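# Roll the whiteboard into the next room's yellow bay

## Task

Bring the whiteboard through to the adjoining room and leave it parked in the yellow taped bay, every one of its four wheels fully inside the tape and none resting on the tape itself. It fails if the coffee table is not standing upright at the end, if the sliding door is slammed while opening or closing, or if the robot has fallen or is left tilted. The result only counts if it holds without the robot holding anything in place.

## Robot and tools

Robot: a Hello Robot Stretch 4 with one arm. It has an omni-wheel base, a lift running up a mast, a telescoping arm that reaches forward, a wrist with yaw, pitch and roll, and a two-finger gripper. It stands about 1.6 m tall, and the base rim lies within 0.23 m of the base origin. Loose objects may sometimes get a brief shove from outside.

Frames: the base frame sits on the floor under the base centre, with x forward, y left and z up. The odometry frame is the base frame as it was at scene start. hand_pose is given in the base frame and marks the point midway between the fingers, 0.015 m behind the tips. It can be a little off.

execute_actions(actions, cameras): actions is a list holding one action or none. An empty list only returns the state and images. An action holds "base", "joints" or both, and may add "pace" ("slow"/"default"/"fast"/"max") and "contact_limits". Alternatively it is {"end_of_arm": "enable_torque"} alone, which re-enables any wrist or gripper motor that has switched itself off. Everything in one action starts together. No action runs longer than 15 s.
- base takes exactly one command, and each is an offset from where the base last measured itself. translate_m moves straight forward (+) or back, in metres, from -2 to 2. strafe_m moves sideways with left +, in metres, from -2 to 2. rotate_rad turns in place with counter-clockwise/left +, in radians, from -3.2 to 3.2.
- joints holds absolute targets keyed by name. lift_m: 0 to 1.2 m. arm_m: extension, 0 to 0.55 m. wrist_yaw_rad: -1.134 to 4.276, where 0 is forward, + is left and 3.14 is folded back; above 3.4 the arm can get in the way. wrist_pitch_rad: -1.117 to 4.259, where 0 is level and 1.57 points down. wrist_roll_rad: -1.117 to 4.259; + turns clockwise when viewed from behind the gripper. gripper_m: finger gap, 0 to 0.08 m. A joint target outside its range is clipped and the result says so. Any other out-of-range value or unknown key rejects the whole call.
- contact_limits: {"arm_m": 0 to 0.75}, default 0.5. Lower means the arm stops at a lighter push.
- Pace sets base speed caps of 0.1/0.3/0.4/0.6 m/s and turn caps of 1/2/3/4 rad/s. With lift_m above 0.2 both are reduced further, down to 0.3 m/s and 1 rad/s at 1.2.
- cameras: head_camera, head_left_camera, head_right_camera, wrist_camera or all. Omitted means all; [] means none.
A joint or base left out of an action may still be pushing toward an earlier target. If a call reports a stop, the later execute_actions/wait/finished_scene calls in that same reply are skipped.

wait(seconds 0-10) commands nothing new and returns the state and images. zoom_image(camera, region [x0,y0,x1,y1] in pixels, up to 504x504) enlarges part of the latest full image. read_manual only returns licence text. finished_scene(scene) ends that scene for good and reports success. Call it only once the whiteboard is parked and released.

Cameras: head_camera looks forward and down from the top of the mast; turn the base to look elsewhere. head_left_camera and head_right_camera are fisheyes that look more steeply down and also show the base and arm. wrist_camera looks along the fingers.

Results: base_status and joint_status give how each motion ended. done means reached; for the base this counts wheel turns, so slipping still reads done. off_target means it stopped short and may still be pushing. contact_stop_at_<key> means it hit something; that part drops its target and can go slack, so a slack lift may sink and slack wheels may roll. limit_stop_at_tilt means the lean exceeds 6 degrees and the lift, arm and wheels go slack. limit_stop_at_own_body is a self-collision stop. torque_fault means a wrist or gripper motor went limp; send enable_torque. on_its_own reports things not commanded, and "held at" there is a target, not a position. lidar_m lists 12 distances in 30-degree sectors: the 1st is ahead, then counter-clockwise (4th left, 7th behind, 10th right). "-" means nothing seen or closer than 0.25 m. It can miss clear objects and thin legs. wrist_depth_mm is a 7x7 grid from 100 to 2000 mm. base_odometry heading ranges from -3.142 to 3.142 with left +. If turned_by_wheels and turned_by_imu differ by more than about 0.1 rad, suspect a collision or slip. base_tilt is in degrees, with forward and right +. motor_effort is % of max, with + toward higher joint values and the peak in brackets. For the wheels, + turns the base right.

Gripper: to grip, send a value below the object's width. After gripping, off_target means something is held. If the gripper effort stays more than about 50 from 0, the motor faults and can drop what it holds.

Cautions: turn and drive gently, because more than 1 kg held with arm_m above 0.2 can tip the robot, especially at fast or max. Steady pushing or pulling with a high gripper or a high contact limit can also tip it. Move the sliding door slowly, never slam it. Don't knock over the coffee table. Avoid drops and hard hits. At scene start you can unfold the wrist with lift_m 0.4 and wrist_yaw_rad 0 together.

Each tool is called after "Call:" as a command line: name --argument value for each argument, lists and objects as JSON in quotes; but a table of rows of numbers goes row by row, as --pt "numbers of a row", without its own name.

## Session

I'll start by looking at the current state.

Call:
execute_actions --actions '[]'

Scene clock: 0.00 s.
base_odometry: x=+0.000 y=+0.000 heading=+0.000 (m, m, rad; odometry frame)
turned_by_wheels: +0.000 (rad since the last result)
turned_by_imu: +0.000 (rad since the last result)
base_tilt: forward=-0.2 right=-0.5 (deg)
lidar_m: 1.03 1.06 1.48 1.81 1.23 0.67 0.58 0.58 0.68 0.87 0.89 1.05
base_status: not commanded
joint_positions: lift_m=+0.189 arm_m=-0.002 wrist_yaw_rad=+3.157 wrist_pitch_rad=+0.003 wrist_roll_rad=-0.003 gripper_m=+0.040
joint_status: not commanded
motor_effort: lift_m=+20 arm_m=+0 wrist_yaw_rad=+0 wrist_pitch_rad=-9 wrist_roll_rad=+3 gripper_m=-1 wheel_0=-1 wheel_1=-1 wheel_2=+1 (%)
hand_pose: x=-0.0446 y=+0.0842 z=+0.3663 quat_wxyz=(-0.008, -0.002, -0.002, +1.000) (m; base frame)
wrist_depth_mm: - 128 136 750 788 831 878 / - 109 137 759 798 831 891 / - 116 138 759 809 854 878 / 142 140 723 759 809 842 904 / 220 699 732 778 820 854 917 / 220 699 121 778 142 854 904 / 213 - - - - - 891
pictures: head_camera, head_left_camera, head_right_camera, wrist_camera
Images, in order (width x height): head_camera 420x560, head_left_camera 420x672, head_right_camera 420x672, wrist_camera 616x392.

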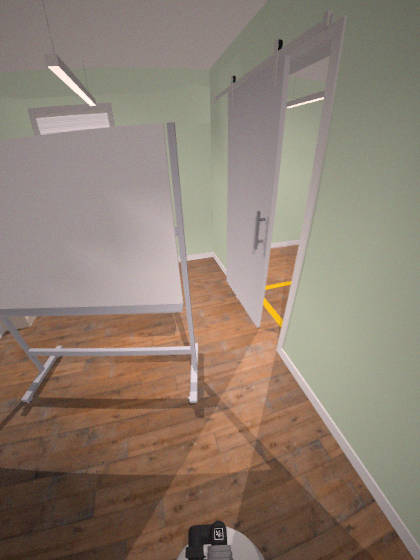

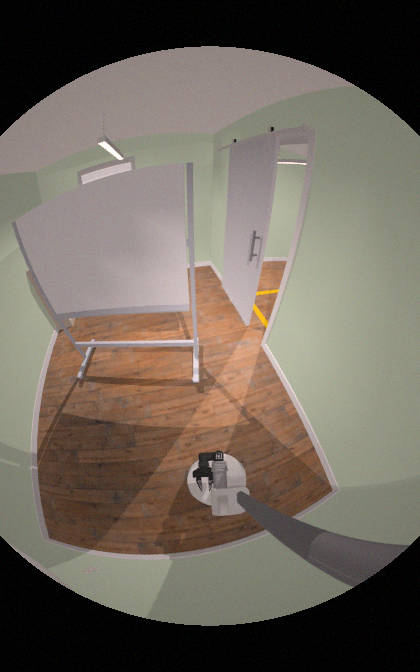

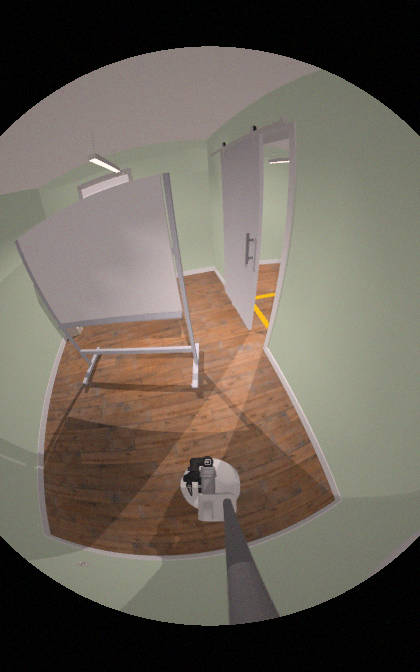

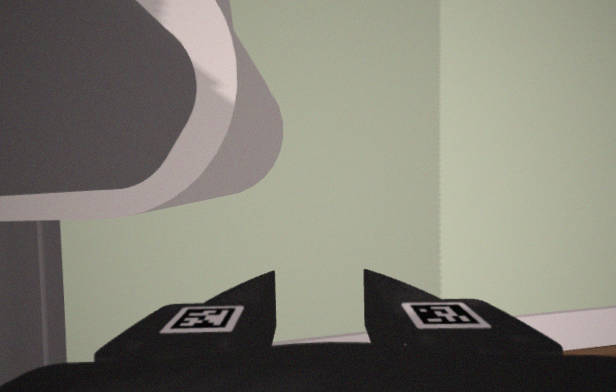

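Call:
zoom_image --camera "head_camera" --region '[200, 180, 340, 360]'

Call:
zoom_image --camera "head_camera" --region '[0, 280, 220, 420]'

Region (200, 180, 340, 360) of head_camera's 420x560 image, scaled by 2.800, with more detail than that image has.

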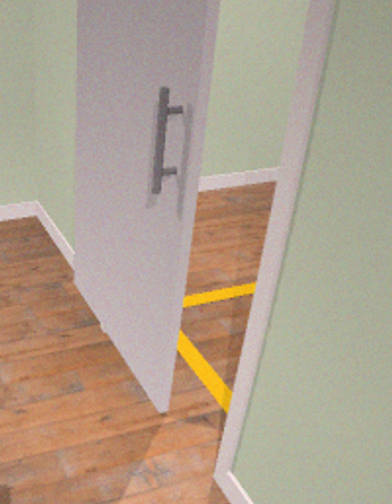

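Region (0, 280, 220, 420) of head_camera's 420x560 image, scaled by 2.291, with more detail than that image has; it fills the top 321 rows of this view, and the rest is white.

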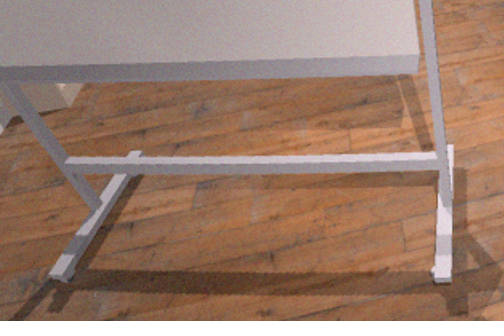

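Call:
execute_actions --actions '[{"base": {"rotate_rad": -1.29}}]'

Scene clock: 26.43 s.
base_odometry: x=+0.000 y=+0.000 heading=-1.289 (m, m, rad; odometry frame)
turned_by_wheels: -1.289 (rad since the last result)
turned_by_imu: -1.290 (rad since the last result)
base_tilt: forward=-0.2 right=-0.5 (deg)
lidar_m: 0.89 0.92 1.30 0.88 1.23 1.89 1.80 0.83 0.61 0.58 0.63 0.88
base_status: done
joint_positions: lift_m=+0.189 arm_m=-0.002 wrist_yaw_rad=+3.157 wrist_pitch_rad=+0.003 wrist_roll_rad=-0.003 gripper_m=+0.040
joint_status: not commanded
motor_effort: lift_m=+20(20) arm_m=+0(0) wrist_yaw_rad=+2(0) wrist_pitch_rad=-9(9) wrist_roll_rad=+1(2) gripper_m=+0(1) wheel_0=+3(9) wheel_1=+3(8) wheel_2=+3(9) (%)
hand_pose: x=-0.0446 y=+0.0842 z=+0.3663 quat_wxyz=(-0.008, -0.002, -0.002, +1.000) (m; base frame)
wrist_depth_mm: - 128 136 1921 1921 1863 1808 / - 110 137 1983 1921 1921 1863 / - 116 139 1983 1983 1983 1921 / 142 140 1808 1983 1983 1921 1921 / 220 1336 1921 1983 1921 1863 1921 / 220 1160 121 1182 142 1281 1182 / 213 - - - - - 946
pictures: head_camera, head_left_camera, head_right_camera, wrist_camera
camera_calibration (this result's frames):
wrist_camera: T_world_to_cam=[[-0.0304107, 0.999222, -0.0251097, -0.0671636], [0.0596761, -0.0232614, -0.997947, 0.418414], [-0.997754, -0.0318467, -0.0589223, 0.137497], [0, 0, 0, 1]] pos_world=[0.110176, 0.081223, 0.42397]
Images, in order (width x height): head_camera 420x560, head_left_camera 420x672, head_right_camera 420x672, wrist_camera 616x392.

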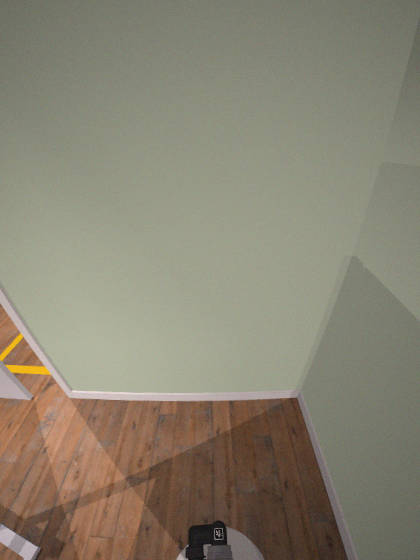

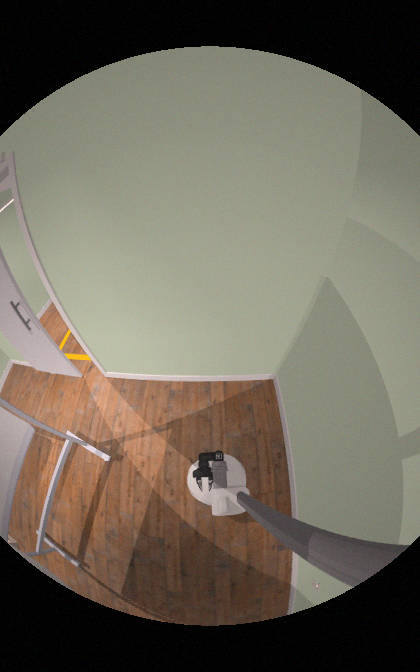

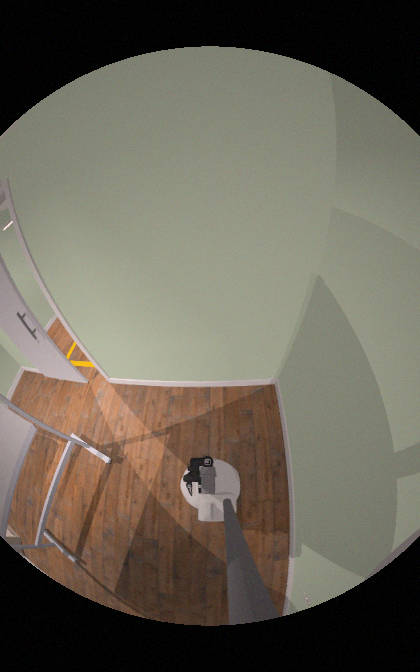

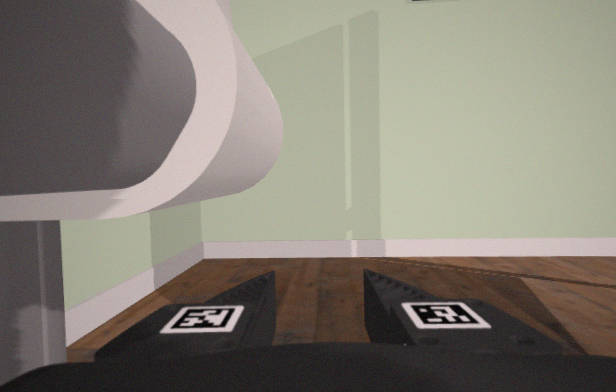

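Call:
execute_actions --actions '[{"base": {"translate_m": 0.56}}]' --cameras '["head_left_camera"]'

Call:
execute_actions --actions '[{"base": {"strafe_m": 1.0}}]'

Scene clock: 37.03 s.
base_odometry: x=+0.156 y=-0.538 heading=-1.289 (m, m, rad; odometry frame)
turned_by_wheels: +0.000 (rad since the last result)
turned_by_imu: -0.004 (rad since the last result)
base_tilt: forward=-0.1 right=-0.6 (deg)
lidar_m: 0.32 0.34 0.49 1.37 1.00 1.87 2.34 0.85 0.61 0.59 0.44 0.34
base_status: done
joint_positions: lift_m=+0.189 arm_m=-0.002 wrist_yaw_rad=+3.157 wrist_pitch_rad=+0.003 wrist_roll_rad=-0.003 gripper_m=+0.040
joint_status: not commanded
motor_effort: lift_m=+20(20) arm_m=+0(0) wrist_yaw_rad=-1(1) wrist_pitch_rad=-10(6) wrist_roll_rad=+2(2) gripper_m=+0(0) wheel_0=+1(9) wheel_1=+1(6) wheel_2=+0(13) (%)
hand_pose: x=-0.0446 y=+0.0842 z=+0.3663 quat_wxyz=(-0.008, -0.002, -0.002, +1.000) (m; base frame)
wrist_depth_mm: - 128 136 - - - - / - 109 137 - - - - / - 116 138 - - - - / 141 140 1808 - - - - / 220 1366 1983 - - - 1756 / 220 1182 121 1205 142 1281 1160 / 213 - - - - - 946
pictures: head_left_camera
Images, in order (width x height): head_left_camera 420x672.

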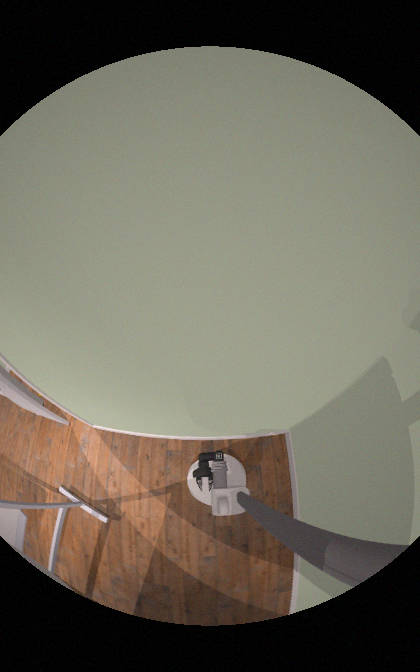

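Scene clock: 41.70 s.
base_odometry: x=+1.116 y=-0.260 heading=-1.289 (m, m, rad; odometry frame)
turned_by_wheels: +0.000 (rad since the last result)
turned_by_imu: -0.001 (rad since the last result)
base_tilt: forward=-0.1 right=-0.6 (deg)
lidar_m: 0.33 0.35 0.51 1.36 2.24 0.38 0.36 2.24 1.67 1.30 0.48 0.34
base_status: done
joint_positions: lift_m=+0.189 arm_m=-0.002 wrist_yaw_rad=+3.157 wrist_pitch_rad=+0.003 wrist_roll_rad=-0.003 gripper_m=+0.040
joint_status: not commanded
motor_effort: lift_m=+20(20) arm_m=+0(0) wrist_yaw_rad=+0(1) wrist_pitch_rad=-7(6) wrist_roll_rad=+1(2) gripper_m=+1(1) wheel_0=+1(10) wheel_1=+1(11) wheel_2=+1(3) (%)
hand_pose: x=-0.0446 y=+0.0842 z=+0.3663 quat_wxyz=(-0.008, -0.002, -0.002, +1.000) (m; base frame)
wrist_depth_mm: - 128 136 - 1366 - - / - 109 137 - - - - / - 116 138 492 - - - / 142 140 - - - - - / 220 - - 1863 1863 - - / 220 1281 121 1060 142 1308 1205 / 212 - - - - - 960
pictures: head_camera, head_left_camera, head_right_camera, wrist_camera
camera_calibration (this result's frames):
wrist_camera: T_world_to_cam=[[-0.0304707, 0.99922, -0.0251099, -0.0671533], [0.0596775, -0.0232581, -0.997947, 0.418414], [-0.997753, -0.0319066, -0.0589223, 0.137497], [0, 0, 0, 1]] pos_world=[0.110171, 0.0812195, 0.42397]
Images, in order (width x height): head_camera 420x560, head_left_camera 420x672, head_right_camera 420x672, wrist_camera 616x392.

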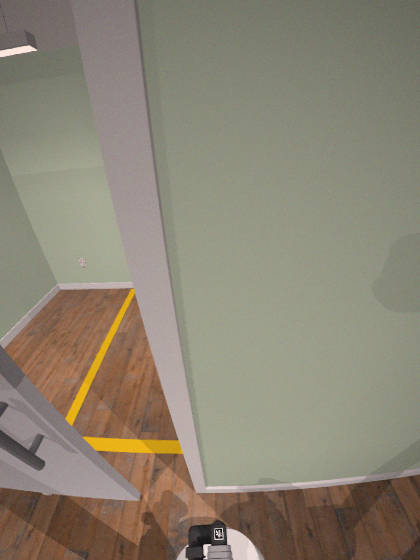

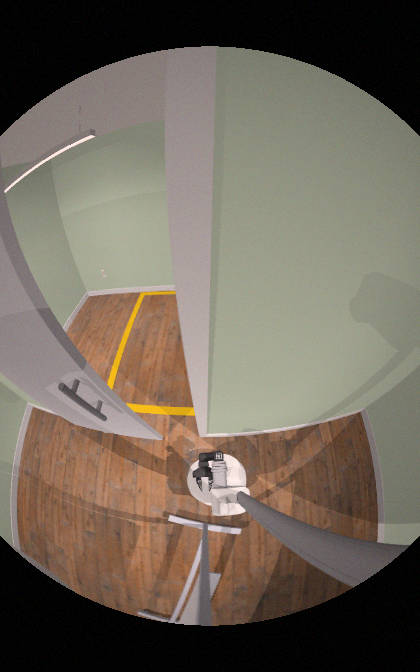

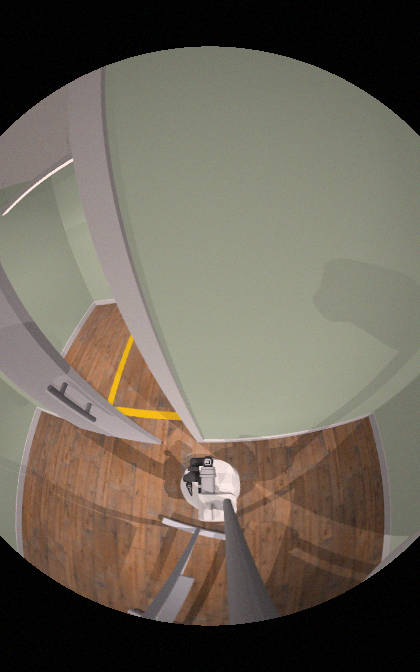

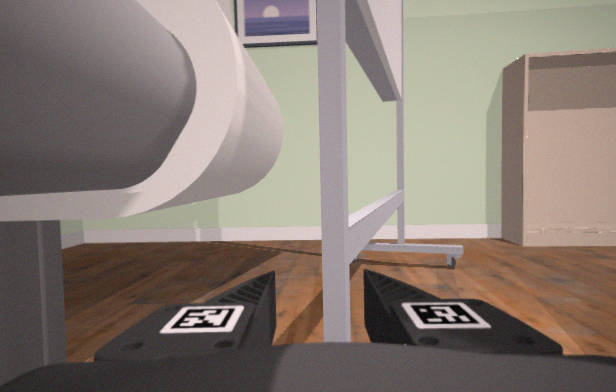

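Call:
execute_actions --actions '[{"base": {"strafe_m": 0.33}}]'

Scene clock: 52.30 s.
base_odometry: x=+1.433 y=-0.168 heading=-1.289 (m, m, rad; odometry frame)
turned_by_wheels: +0.000 (rad since the last result)
turned_by_imu: -0.002 (rad since the last result)
base_tilt: forward=-0.2 right=-0.6 (deg)
lidar_m: 0.33 0.29 0.46 1.60 1.88 2.23 0.61 0.37 1.99 1.33 0.51 0.40
base_status: done
joint_positions: lift_m=+0.189 arm_m=-0.002 wrist_yaw_rad=+3.157 wrist_pitch_rad=+0.003 wrist_roll_rad=-0.003 gripper_m=+0.040
joint_status: not commanded
motor_effort: lift_m=+20(20) arm_m=+0(0) wrist_yaw_rad=-2(1) wrist_pitch_rad=-8(7) wrist_roll_rad=+2(2) gripper_m=+1(0) wheel_0=+1(6) wheel_1=+1(11) wheel_2=+1(1) (%)
hand_pose: x=-0.0446 y=+0.0842 z=+0.3663 quat_wxyz=(-0.008, -0.002, -0.002, +1.000) (m; base frame)
wrist_depth_mm: - 128 136 1430 - - - / - 110 136 1618 - - - / - 116 138 - - - - / 142 140 683 - - - - / 220 591 1921 1863 - - 1983 / 220 1160 121 1229 143 1281 1182 / 212 - - - - - 946
pictures: head_camera, head_left_camera, head_right_camera, wrist_camera
camera_calibration (this result's frames):
wrist_camera: T_world_to_cam=[[-0.030459, 0.999221, -0.0251098, -0.0671553], [0.0596772, -0.0232587, -0.997947, 0.418414], [-0.997753, -0.031895, -0.0589223, 0.137497], [0, 0, 0, 1]] pos_world=[0.110172, 0.0812202, 0.42397]
Images, in order (width x height): head_camera 420x560, head_left_camera 420x672, head_right_camera 420x672, wrist_camera 616x392.

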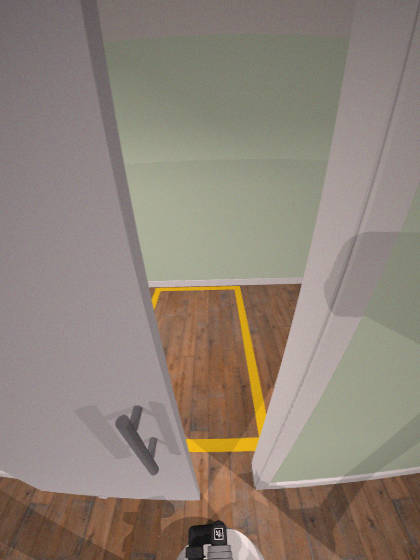

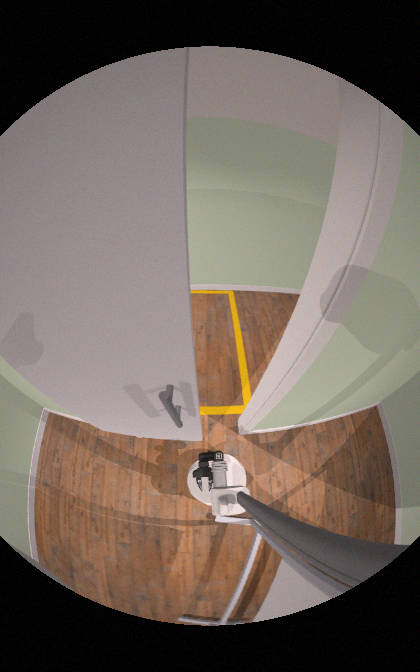

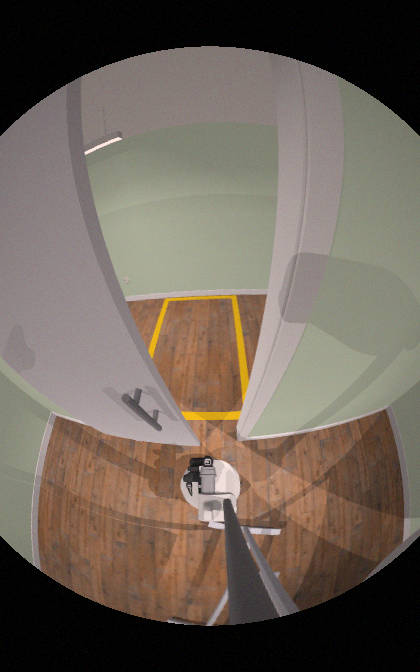

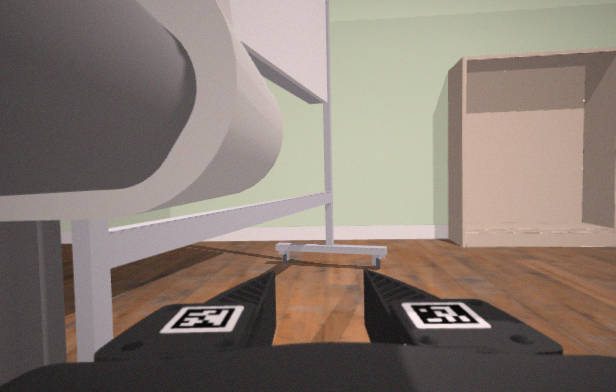

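Call:
zoom_image --camera "head_camera" --region '[120, 260, 330, 510]'

Region (120, 260, 330, 510) of head_camera's 420x560 image, scaled by 2.016, with more detail than that image has; it fills the left 423 columns of this view, and the rest is white.

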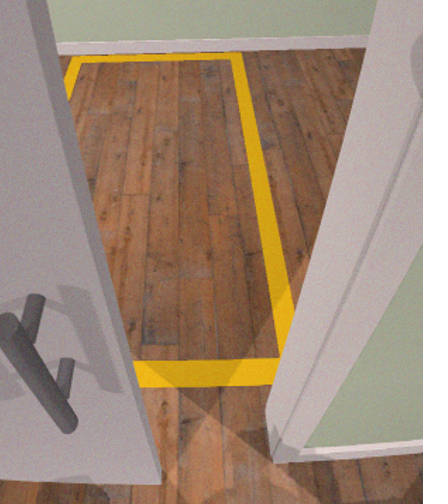

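Call:
execute_actions --actions '[{"base": {"strafe_m": 0.29}}]' --cameras '["head_left_camera", "head_right_camera"]'

Scene clock: 72.00 s.
base_odometry: x=+1.712 y=-0.087 heading=-1.288 (m, m, rad; odometry frame)
turned_by_wheels: +0.000 (rad since the last result)
turned_by_imu: -0.002 (rad since the last result)
base_tilt: forward=-0.1 right=-0.6 (deg)
lidar_m: 0.29 0.32 0.47 1.50 1.57 2.18 1.17 0.41 0.47 1.37 0.60 0.27
base_status: done
joint_positions: lift_m=+0.189 arm_m=-0.002 wrist_yaw_rad=+3.157 wrist_pitch_rad=+0.003 wrist_roll_rad=-0.003 gripper_m=+0.040
joint_status: not commanded
motor_effort: lift_m=+20(20) arm_m=+0(0) wrist_yaw_rad=+1(1) wrist_pitch_rad=-6(7) wrist_roll_rad=+3(3) gripper_m=-1(1) wheel_0=+0(11) wheel_1=+2(12) wheel_2=+1(1) (%)
hand_pose: x=-0.0446 y=+0.0842 z=+0.3663 quat_wxyz=(-0.008, -0.002, -0.002, +1.000) (m; base frame)
wrist_depth_mm: - 128 136 - - - - / - 109 137 - - - - / - 116 138 - - - - / 141 140 1118 - - - - / 220 - 1921 1863 - 1983 1983 / 221 1281 121 1205 142 1308 1182 / 213 - - - - - 946
pictures: head_left_camera, head_right_camera
Images, in order (width x height): head_left_camera 420x672, head_right_camera 420x672.

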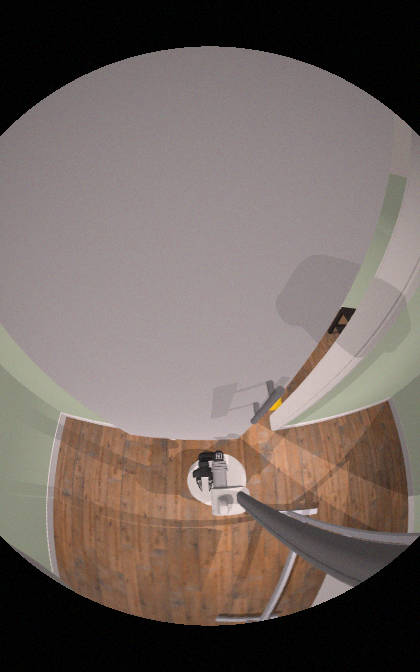

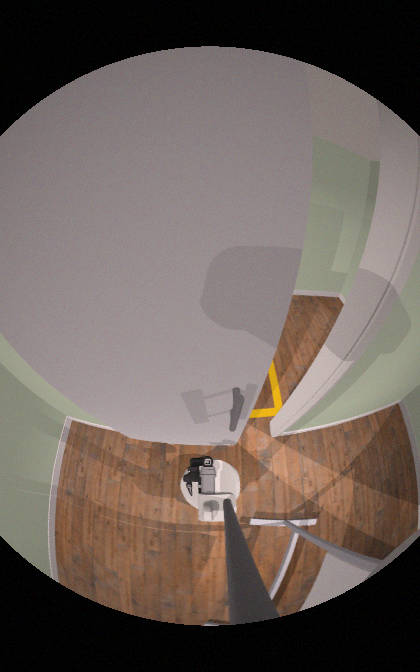

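Call:
execute_actions --actions '[{"base": {"strafe_m": 0.04}}]' --cameras '[]'

Call:
execute_actions --actions '[{"base": {"translate_m": -0.2}, "pace": "slow"}]' --cameras '["head_right_camera"]'

Call:
execute_actions --actions '[{"joints": {"lift_m": 0.79, "wrist_yaw_rad": -0.35, "gripper_m": 0.08}}]'

Scene clock: 85.00 s.
base_odometry: x=+1.750 y=-0.076 heading=-1.288 (m, m, rad; odometry frame)
turned_by_wheels: +0.000 (rad since the last result)
turned_by_imu: -0.001 (rad since the last result)
base_tilt: forward=+0.0 right=-0.6 (deg)
lidar_m: 0.30 0.32 0.47 1.46 1.53 2.14 1.28 0.46 0.46 1.34 0.64 0.27
base_status: done
joint_positions: lift_m=+0.189 arm_m=-0.002 wrist_yaw_rad=+3.157 wrist_pitch_rad=+0.003 wrist_roll_rad=-0.003 gripper_m=+0.040
joint_status: not commanded
motor_effort: lift_m=+20(20) arm_m=+0(0) wrist_yaw_rad=+0(0) wrist_pitch_rad=-7(7) wrist_roll_rad=+2(2) gripper_m=+0(1) wheel_0=+0(8) wheel_1=+1(9) wheel_2=+0(1) (%)
hand_pose: x=-0.0446 y=+0.0842 z=+0.3663 quat_wxyz=(-0.008, -0.002, -0.002, +1.000) (m; base frame)
wrist_depth_mm: - 128 136 - - - - / - 109 137 - - - - / - 116 138 - - - - / 142 140 1182 - - - - / 220 - 1921 1863 - 1983 1983 / 220 1255 122 1229 142 1308 1160 / 213 - - - - - 960
pictures: none
No camera images: the call's "cameras" was empty. Leave "cameras" out to get every camera's image.

Scene clock: 88.30 s.
base_odometry: x=+1.694 y=+0.116 heading=-1.289 (m, m, rad; odometry frame)
turned_by_wheels: +0.000 (rad since the last result)
turned_by_imu: -0.001 (rad since the last result)
base_tilt: forward=-0.1 right=-0.6 (deg)
lidar_m: 0.49 0.54 0.77 1.44 1.54 1.91 1.12 0.64 0.35 2.07 0.78 0.48
base_status: done
joint_positions: lift_m=+0.189 arm_m=-0.002 wrist_yaw_rad=+3.157 wrist_pitch_rad=+0.003 wrist_roll_rad=-0.003 gripper_m=+0.040
joint_status: not commanded
motor_effort: lift_m=+20(20) arm_m=+0(0) wrist_yaw_rad=-1(2) wrist_pitch_rad=-8(8) wrist_roll_rad=+2(2) gripper_m=+1(1) wheel_0=-3(6) wheel_1=-2(5) wheel_2=+3(8) (%)
hand_pose: x=-0.0446 y=+0.0842 z=+0.3663 quat_wxyz=(-0.008, -0.002, -0.002, +1.000) (m; base frame)
wrist_depth_mm: - 128 136 - - - - / - 110 137 - - - - / - 116 138 - - - - / 142 140 1098 - - - - / 220 1983 - - 1983 1921 1983 / 220 1281 121 1205 142 1281 1182 / 212 - - - - - 946
pictures: head_right_camera
Images, in order (width x height): head_right_camera 420x672.

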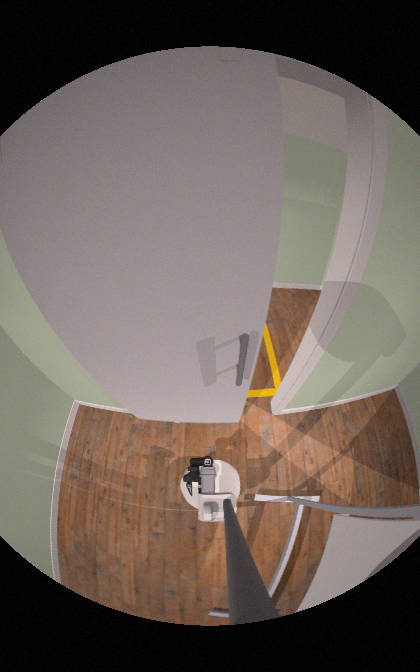

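Scene clock: 91.60 s.
base_odometry: x=+1.694 y=+0.116 heading=-1.289 (m, m, rad; odometry frame)
turned_by_wheels: +0.000 (rad since the last result)
turned_by_imu: -0.001 (rad since the last result)
base_tilt: forward=+0.0 right=-0.5 (deg)
lidar_m: 0.49 0.53 0.74 1.46 1.55 1.91 1.14 0.64 0.33 2.07 0.77 0.47
base_status: not commanded
joint_positions: lift_m=+0.790 arm_m=-0.002 wrist_yaw_rad=-0.350 wrist_pitch_rad=+0.003 wrist_roll_rad=-0.003 gripper_m=+0.080
joint_status: all done
motor_effort: lift_m=+24(24) arm_m=+0(0) wrist_yaw_rad=-1(8) wrist_pitch_rad=-7(6) wrist_roll_rad=+2(1) gripper_m=+2(3) wheel_0=-3(3) wheel_1=-2(2) wheel_2=+3(3) (%)
hand_pose: x=+0.3392 y=-0.1550 z=+0.9672 quat_wxyz=(+0.985, -0.001, +0.002, -0.174) (m; base frame)
wrist_depth_mm: 279 296 314 340 - 580 492 / 282 298 315 342 - 580 492 / 283 301 319 343 - 580 496 / 285 303 320 347 - 585 504 / 289 304 324 349 - 591 508 / 289 217 149 353 - 128 508 / - - 131 - - - -
pictures: head_camera, head_left_camera, head_right_camera, wrist_camera
camera_calibration (this result's frames):
wrist_camera: T_world_to_cam=[[-0.328261, -0.944253, -0.0251069, -0.00163685], [-0.0474512, 0.0430305, -0.997946, 1.03621], [0.943395, -0.326395, -0.0589311, -0.155825], [0, 0, 0, 1]] pos_world=[0.195637, -0.0969948, 1.02486]
Images, in order (width x height): head_camera 420x560, head_left_camera 420x672, head_right_camera 420x672, wrist_camera 616x392.

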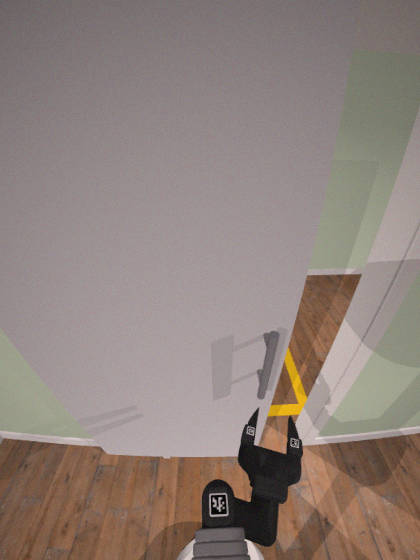

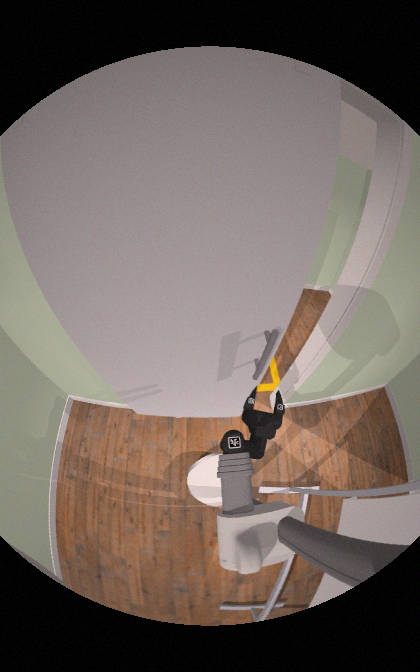

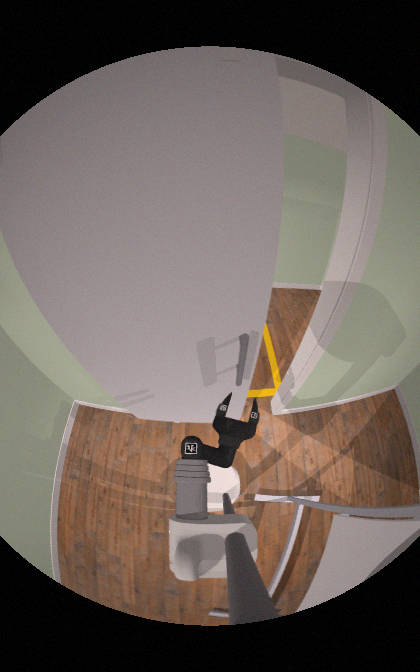

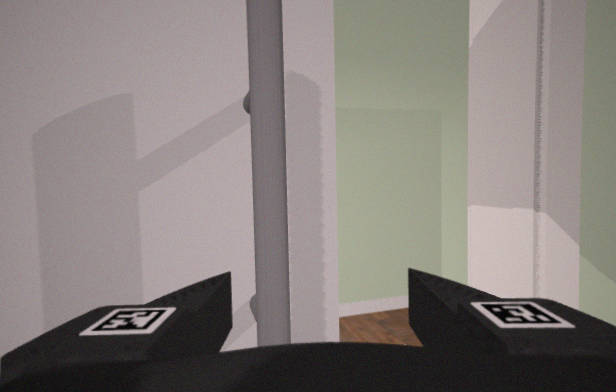

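Call:
execute_actions --actions '[{"joints": {"lift_m": 0.825, "arm_m": 0.07}, "pace": "slow", "contact_limits": {"arm_m": 0.2}}]' --cameras '["wrist_camera", "head_camera"]'

Scene clock: 97.93 s.
base_odometry: x=+1.694 y=+0.116 heading=-1.289 (m, m, rad; odometry frame)
turned_by_wheels: +0.000 (rad since the last result)
turned_by_imu: -0.002 (rad since the last result)
base_tilt: forward=+0.0 right=-0.7 (deg)
lidar_m: 0.50 0.53 0.76 1.46 1.53 1.91 1.13 0.67 0.33 2.07 0.78 0.46
base_status: not commanded
joint_positions: lift_m=+0.825 arm_m=+0.068 wrist_yaw_rad=-0.350 wrist_pitch_rad=+0.003 wrist_roll_rad=-0.003 gripper_m=+0.080
joint_status: all done
motor_effort: lift_m=+24(23) arm_m=+8(10) wrist_yaw_rad=+0(2) wrist_pitch_rad=-7(8) wrist_roll_rad=+2(2) gripper_m=+3(2) wheel_0=-3(3) wheel_1=-2(2) wheel_2=+3(4) (%)
contact_limits: arm_m 0.2
hand_pose: x=+0.4092 y=-0.1550 z=+1.0022 quat_wxyz=(+0.985, -0.001, +0.002, -0.174) (m; base frame)
wrist_depth_mm: 220 234 249 202 - - 455 / 222 236 251 260 - - 459 / 224 236 253 262 - - 459 / 224 238 254 265 - - 462 / 226 240 256 211 - - 466 / 227 185 149 209 291 128 452 / - - 131 - - - -
pictures: head_camera, wrist_camera
camera_calibration (this result's frames):
wrist_camera: T_world_to_cam=[[-0.328426, -0.944196, -0.0251068, 0.0222716], [-0.0474436, 0.0430387, -0.997946, 1.07445], [0.943337, -0.32656, -0.0589311, -0.219823], [0, 0, 0, 1]] pos_world=[0.265657, -0.0969994, 1.05984]
Images, in order (width x height): head_camera 420x560, wrist_camera 616x392.

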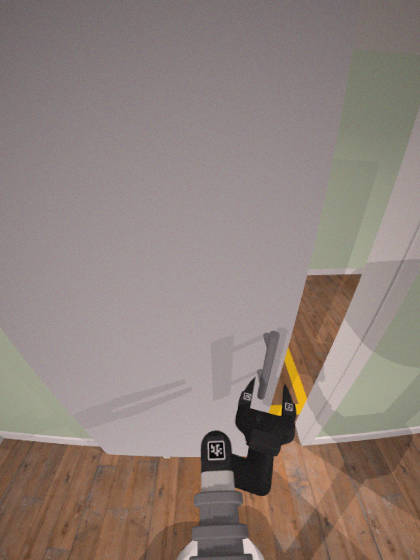

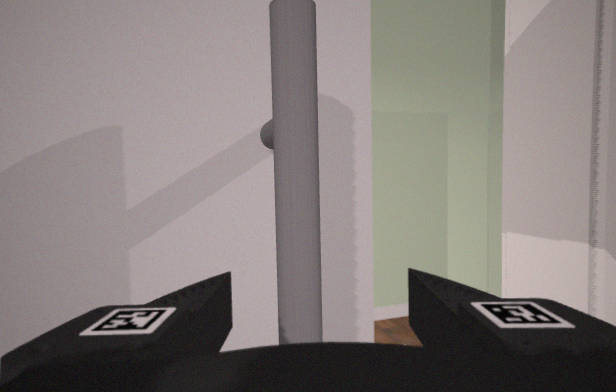

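Call:
execute_actions --actions '[{"joints": {"arm_m": 0.13}, "pace": "slow", "contact_limits": {"arm_m": 0.2}}]' --cameras '["wrist_camera", "head_camera"]'

Scene clock: 102.40 s.
base_odometry: x=+1.694 y=+0.116 heading=-1.289 (m, m, rad; odometry frame)
turned_by_wheels: +0.000 (rad since the last result)
turned_by_imu: -0.002 (rad since the last result)
base_tilt: forward=-0.1 right=-0.6 (deg)
lidar_m: 0.51 0.54 0.77 1.47 1.53 1.92 1.13 0.66 0.34 2.04 0.77 0.47
base_status: not commanded
joint_positions: lift_m=+0.825 arm_m=+0.128 wrist_yaw_rad=-0.350 wrist_pitch_rad=+0.003 wrist_roll_rad=-0.003 gripper_m=+0.080
joint_status: all done
motor_effort: lift_m=+24(24) arm_m=+8(8) wrist_yaw_rad=-3(0) wrist_pitch_rad=-7(8) wrist_roll_rad=+2(2) gripper_m=+1(2) wheel_0=-3(3) wheel_1=-2(2) wheel_2=+4(3) (%)
contact_limits: arm_m 0.2
hand_pose: x=+0.4692 y=-0.1550 z=+1.0022 quat_wxyz=(+0.985, -0.001, +0.002, -0.174) (m; base frame)
wrist_depth_mm: 169 179 191 144 220 - 455 / 171 180 193 147 222 - 459 / 171 182 194 151 224 - 459 / 173 183 195 204 226 - 466 / 174 185 196 205 228 - 466 / 174 158 149 207 151 128 455 / - - 130 - - - -
pictures: head_camera, wrist_camera
camera_calibration (this result's frames):
wrist_camera: T_world_to_cam=[[-0.328443, -0.94419, -0.0251068, 0.0419816], [-0.0474429, 0.0430395, -0.997946, 1.07729], [0.943332, -0.326577, -0.0589312, -0.27642], [0, 0, 0, 1]] pos_world=[0.325654, -0.0969999, 1.05984]
Images, in order (width x height): head_camera 420x560, wrist_camera 616x392.

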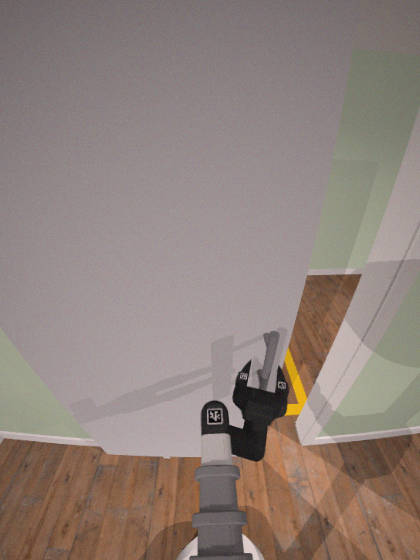

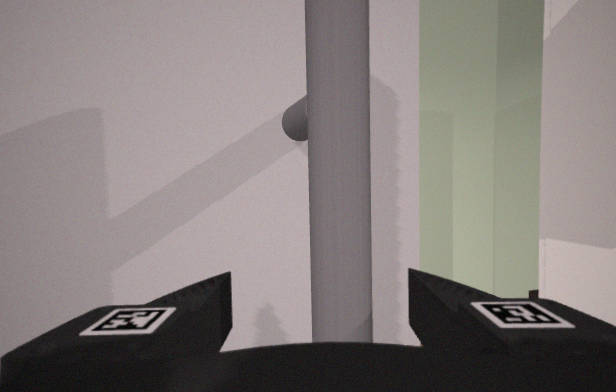

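Call:
execute_actions --actions '[{"joints": {"arm_m": 0.142}, "pace": "slow", "contact_limits": {"arm_m": 0.2}}]' --cameras '[]'

Call:
execute_actions --actions '[{"joints": {"gripper_m": 0.015}}]' --cameras '["wrist_camera"]'

Scene clock: 105.37 s.
base_odometry: x=+1.694 y=+0.116 heading=-1.289 (m, m, rad; odometry frame)
turned_by_wheels: +0.000 (rad since the last result)
turned_by_imu: -0.001 (rad since the last result)
base_tilt: forward=-0.2 right=-0.6 (deg)
lidar_m: 0.50 0.55 0.76 1.45 1.54 1.94 1.15 0.64 0.33 2.08 0.78 0.48
base_status: not commanded
joint_positions: lift_m=+0.825 arm_m=+0.140 wrist_yaw_rad=-0.350 wrist_pitch_rad=+0.003 wrist_roll_rad=-0.003 gripper_m=+0.080
joint_status: all done
motor_effort: lift_m=+25(24) arm_m=+8(9) wrist_yaw_rad=-1(1) wrist_pitch_rad=-7(8) wrist_roll_rad=+1(2) gripper_m=+1(2) wheel_0=-3(3) wheel_1=-2(2) wheel_2=+4(3) (%)
contact_limits: arm_m 0.2
hand_pose: x=+0.4812 y=-0.1550 z=+1.0022 quat_wxyz=(+0.985, -0.001, +0.002, -0.174) (m; base frame)
wrist_depth_mm: 159 168 180 187 207 - 459 / 160 170 181 180 208 - 459 / 161 171 182 178 211 - 466 / 162 172 183 191 213 - 466 / 163 174 185 193 213 - 466 / 164 153 149 196 137 128 455 / - - 131 - - - -
pictures: none
No camera images: the call's "cameras" was empty. Leave "cameras" out to get every camera's image.

Scene clock: 106.53 s.
base_odometry: x=+1.694 y=+0.116 heading=-1.289 (m, m, rad; odometry frame)
turned_by_wheels: -0.001 (rad since the last result)
turned_by_imu: -0.002 (rad since the last result)
base_tilt: forward=-0.1 right=-0.7 (deg)
lidar_m: 0.50 0.53 0.76 1.46 1.54 1.92 1.13 0.65 0.36 2.10 0.75 0.48
base_status: not commanded
joint_positions: lift_m=+0.825 arm_m=+0.141 wrist_yaw_rad=-0.362 wrist_pitch_rad=+0.003 wrist_roll_rad=-0.003 gripper_m=+0.027
joint_status: gripper_m off_target (ended at +0.027, target +0.015)
on_its_own: gripper_m is held at +0.026, not at your +0.015, by its contact guard: the fingers met something; wrist_yaw_rad is at rest, and its effort (+32) is outside its rest range (-13 to +13)
motor_effort: lift_m=+25(25) arm_m=+8(9) wrist_yaw_rad=+32(36) wrist_pitch_rad=-7(8) wrist_roll_rad=+2(2) gripper_m=-6(13) wheel_0=-8(8) wheel_1=-2(2) wheel_2=-4(3) (%)
hand_pose: x=+0.4794 y=-0.1570 z=+1.0022 quat_wxyz=(+0.984, -0.001, +0.002, -0.180) (m; base frame)
wrist_depth_mm: 160 170 182 129 212 - 449 / 161 171 184 130 214 - 449 / 162 172 185 131 216 - 452 / 163 173 186 132 218 - 452 / 164 175 187 133 220 - 455 / 165 176 123 133 139 - 459 / 165 - - - - - 462
pictures: wrist_camera
camera_calibration (this result's frames):
wrist_camera: T_world_to_cam=[[-0.339491, -0.940274, -0.0251068, 0.0493817], [-0.0468619, 0.0435666, -0.997951, 1.07769], [0.939441, -0.337619, -0.0588534, -0.286657], [0, 0, 0, 1]] pos_world=[0.336565, -0.0972997, 1.05985]
Images, in order (width x height): wrist_camera 616x392.

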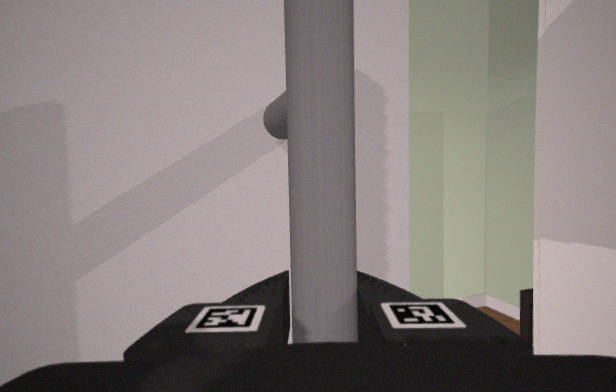

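Call:
execute_actions --actions '[{"base": {"strafe_m": 0.2}, "pace": "slow"}]'

Scene clock: 112.10 s.
base_odometry: x=+1.886 y=+0.171 heading=-1.290 (m, m, rad; odometry frame)
turned_by_wheels: -0.001 (rad since the last result)
turned_by_imu: -0.005 (rad since the last result)
base_tilt: forward=-0.2 right=-0.6 (deg)
lidar_m: 0.50 0.53 0.78 1.24 1.33 1.81 1.40 0.89 0.56 0.52 0.91 0.47
base_status: done
joint_positions: lift_m=+0.825 arm_m=+0.141 wrist_yaw_rad=-0.354 wrist_pitch_rad=+0.003 wrist_roll_rad=-0.003 gripper_m=+0.027
joint_status: not commanded
on_its_own: gripper_m is held at +0.026, not at your +0.015, by its contact guard: the fingers met something
motor_effort: lift_m=+24(24) arm_m=+7(8) wrist_yaw_rad=+11(33) wrist_pitch_rad=-9(8) wrist_roll_rad=+2(2) gripper_m=-4(8) wheel_0=-8(16) wheel_1=+0(5) wheel_2=-5(5) (%)
hand_pose: x=+0.4808 y=-0.1557 z=+1.0021 quat_wxyz=(+0.984, -0.001, +0.002, -0.176) (m; base frame)
wrist_depth_mm: 162 171 183 129 213 - - / 162 173 185 131 214 - - / 163 174 186 132 216 - - / 164 175 187 133 218 - - / 166 177 189 134 220 - - / 166 177 123 133 136 - - / 166 - - - - - 1983
pictures: head_camera, head_left_camera, head_right_camera, wrist_camera
camera_calibration (this result's frames):
wrist_camera: T_world_to_cam=[[-0.332356, -0.94282, -0.025109, 0.0472211], [-0.0474152, 0.0432914, -0.997937, 1.07786], [0.941961, -0.33048, -0.0590921, -0.28737], [0, 0, 0, 1]] pos_world=[0.337493, -0.0971111, 1.05984]
Images, in order (width x height): head_camera 420x560, head_left_camera 420x672, head_right_camera 420x672, wrist_camera 616x392.

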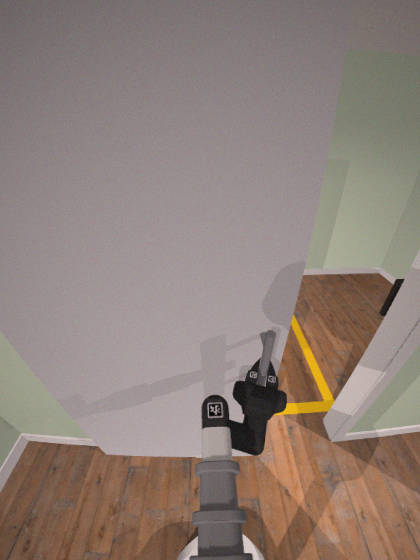

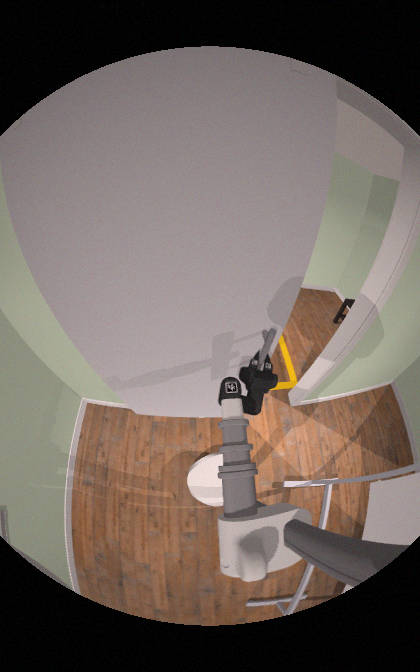

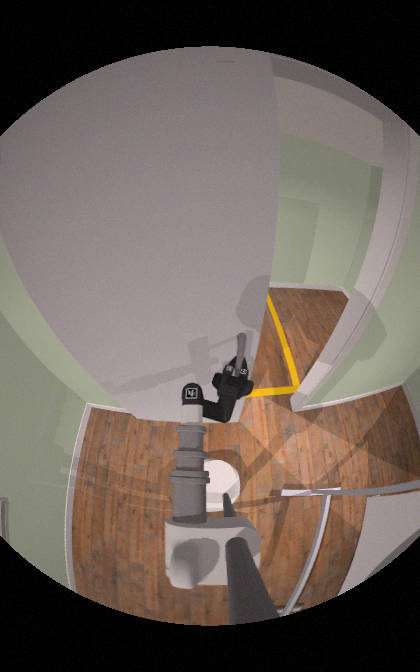

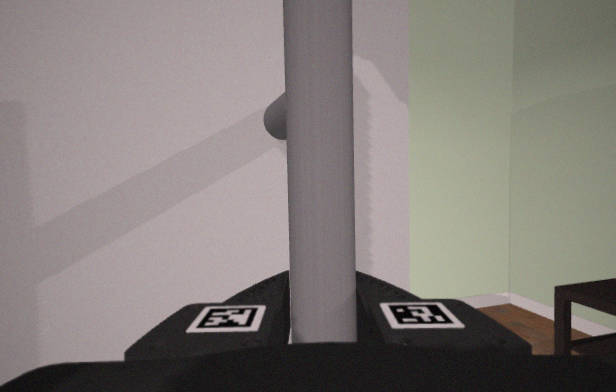

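Call:
execute_actions --actions '[{"base": {"strafe_m": 0.2}, "pace": "slow"}]' --cameras '["head_camera", "head_right_camera", "wrist_camera"]'

Scene clock: 116.47 s.
base_odometry: x=+2.078 y=+0.226 heading=-1.291 (m, m, rad; odometry frame)
turned_by_wheels: -0.001 (rad since the last result)
turned_by_imu: -0.004 (rad since the last result)
base_tilt: forward=-0.1 right=-0.6 (deg)
lidar_m: 0.51 0.53 0.76 1.04 1.12 1.55 1.85 1.10 0.94 0.73 1.07 0.47
base_status: done
joint_positions: lift_m=+0.825 arm_m=+0.141 wrist_yaw_rad=-0.355 wrist_pitch_rad=+0.003 wrist_roll_rad=-0.003 gripper_m=+0.027
joint_status: not commanded
on_its_own: gripper_m is held at +0.026, not at your +0.015, by its contact guard: the fingers met something
motor_effort: lift_m=+25(24) arm_m=+7(7) wrist_yaw_rad=+13(20) wrist_pitch_rad=-8(8) wrist_roll_rad=+2(2) gripper_m=-4(5) wheel_0=-7(18) wheel_1=+1(5) wheel_2=-3(4) (%)
hand_pose: x=+0.4807 y=-0.1559 z=+1.0022 quat_wxyz=(+0.984, -0.001, +0.002, -0.177) (m; base frame)
wrist_depth_mm: 165 176 187 134 218 - - / 166 176 189 135 220 - - / 167 178 190 137 221 - - / 168 179 191 138 223 - - / 169 180 193 139 226 - - / 170 181 123 138 137 - - / 169 - - - - - -
pictures: head_camera, head_right_camera, wrist_camera
camera_calibration (this result's frames):
wrist_camera: T_world_to_cam=[[-0.333159, -0.942536, -0.025106, 0.0474878], [-0.0471653, 0.0432536, -0.99795, 1.0778], [0.94169, -0.331292, -0.0588653, -0.287568], [0, 0, 0, 1]] pos_world=[0.337456, -0.0971287, 1.05985]
Images, in order (width x height): head_camera 420x560, head_right_camera 420x672, wrist_camera 616x392.

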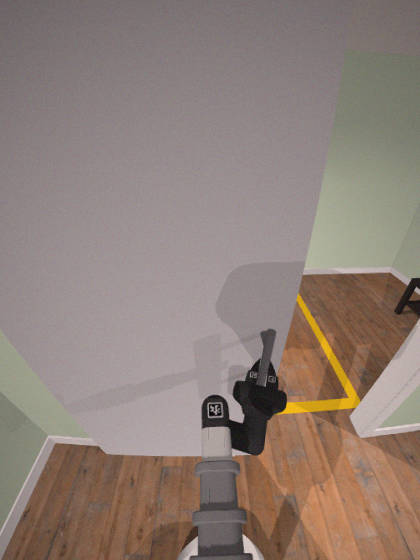

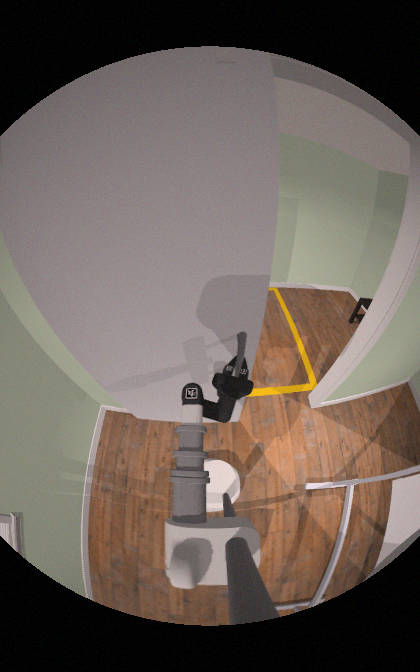

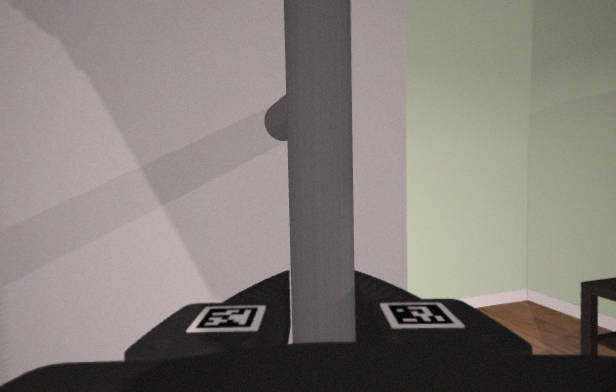

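Call:
execute_actions --actions '[{"base": {"strafe_m": 0.08}, "pace": "slow"}]' --cameras '["head_camera", "head_right_camera", "wrist_camera"]'

Scene clock: 119.97 s.
base_odometry: x=+2.155 y=+0.248 heading=-1.292 (m, m, rad; odometry frame)
turned_by_wheels: -0.001 (rad since the last result)
turned_by_imu: -0.003 (rad since the last result)
base_tilt: forward=+0.0 right=-0.6 (deg)
lidar_m: 0.50 0.54 0.77 0.97 1.03 1.39 1.87 1.18 1.01 0.81 1.15 0.48
base_status: done
joint_positions: lift_m=+0.825 arm_m=+0.141 wrist_yaw_rad=-0.355 wrist_pitch_rad=+0.003 wrist_roll_rad=-0.003 gripper_m=+0.027
joint_status: not commanded
on_its_own: gripper_m is held at +0.026, not at your +0.015, by its contact guard: the fingers met something; wrist_yaw_rad is at rest, and its effort (+14) is outside its rest range (-13 to +13)
motor_effort: lift_m=+24(24) arm_m=+6(7) wrist_yaw_rad=+14(21) wrist_pitch_rad=-7(7) wrist_roll_rad=+2(1) gripper_m=-3(6) wheel_0=-8(18) wheel_1=+2(5) wheel_2=-3(3) (%)
hand_pose: x=+0.4808 y=-0.1559 z=+1.0022 quat_wxyz=(+0.984, -0.001, +0.002, -0.177) (m; base frame)
wrist_depth_mm: 166 177 189 136 220 - - / 167 178 191 138 222 - - / 168 179 191 139 224 - - / 169 180 193 140 226 - - / 170 181 195 141 228 - - / 171 182 123 140 136 - - / 170 - - - - - -
pictures: head_camera, head_right_camera, wrist_camera
camera_calibration (this result's frames):
wrist_camera: T_world_to_cam=[[-0.333188, -0.942526, -0.0251048, 0.047514], [-0.0471045, 0.0432329, -0.997954, 1.07778], [0.941683, -0.331324, -0.058802, -0.287682], [0, 0, 0, 1]] pos_world=[0.337504, -0.0971283, 1.05986]
Images, in order (width x height): head_camera 420x560, head_right_camera 420x672, wrist_camera 616x392.

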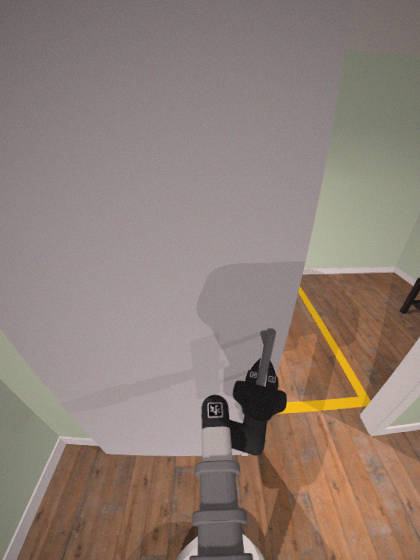

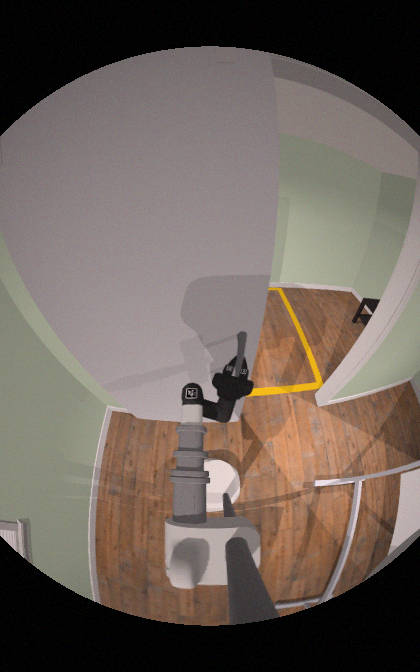

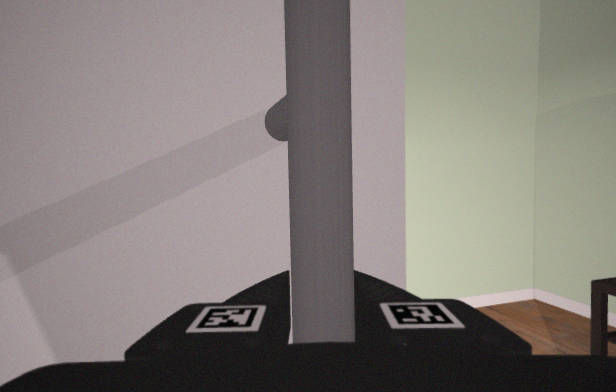

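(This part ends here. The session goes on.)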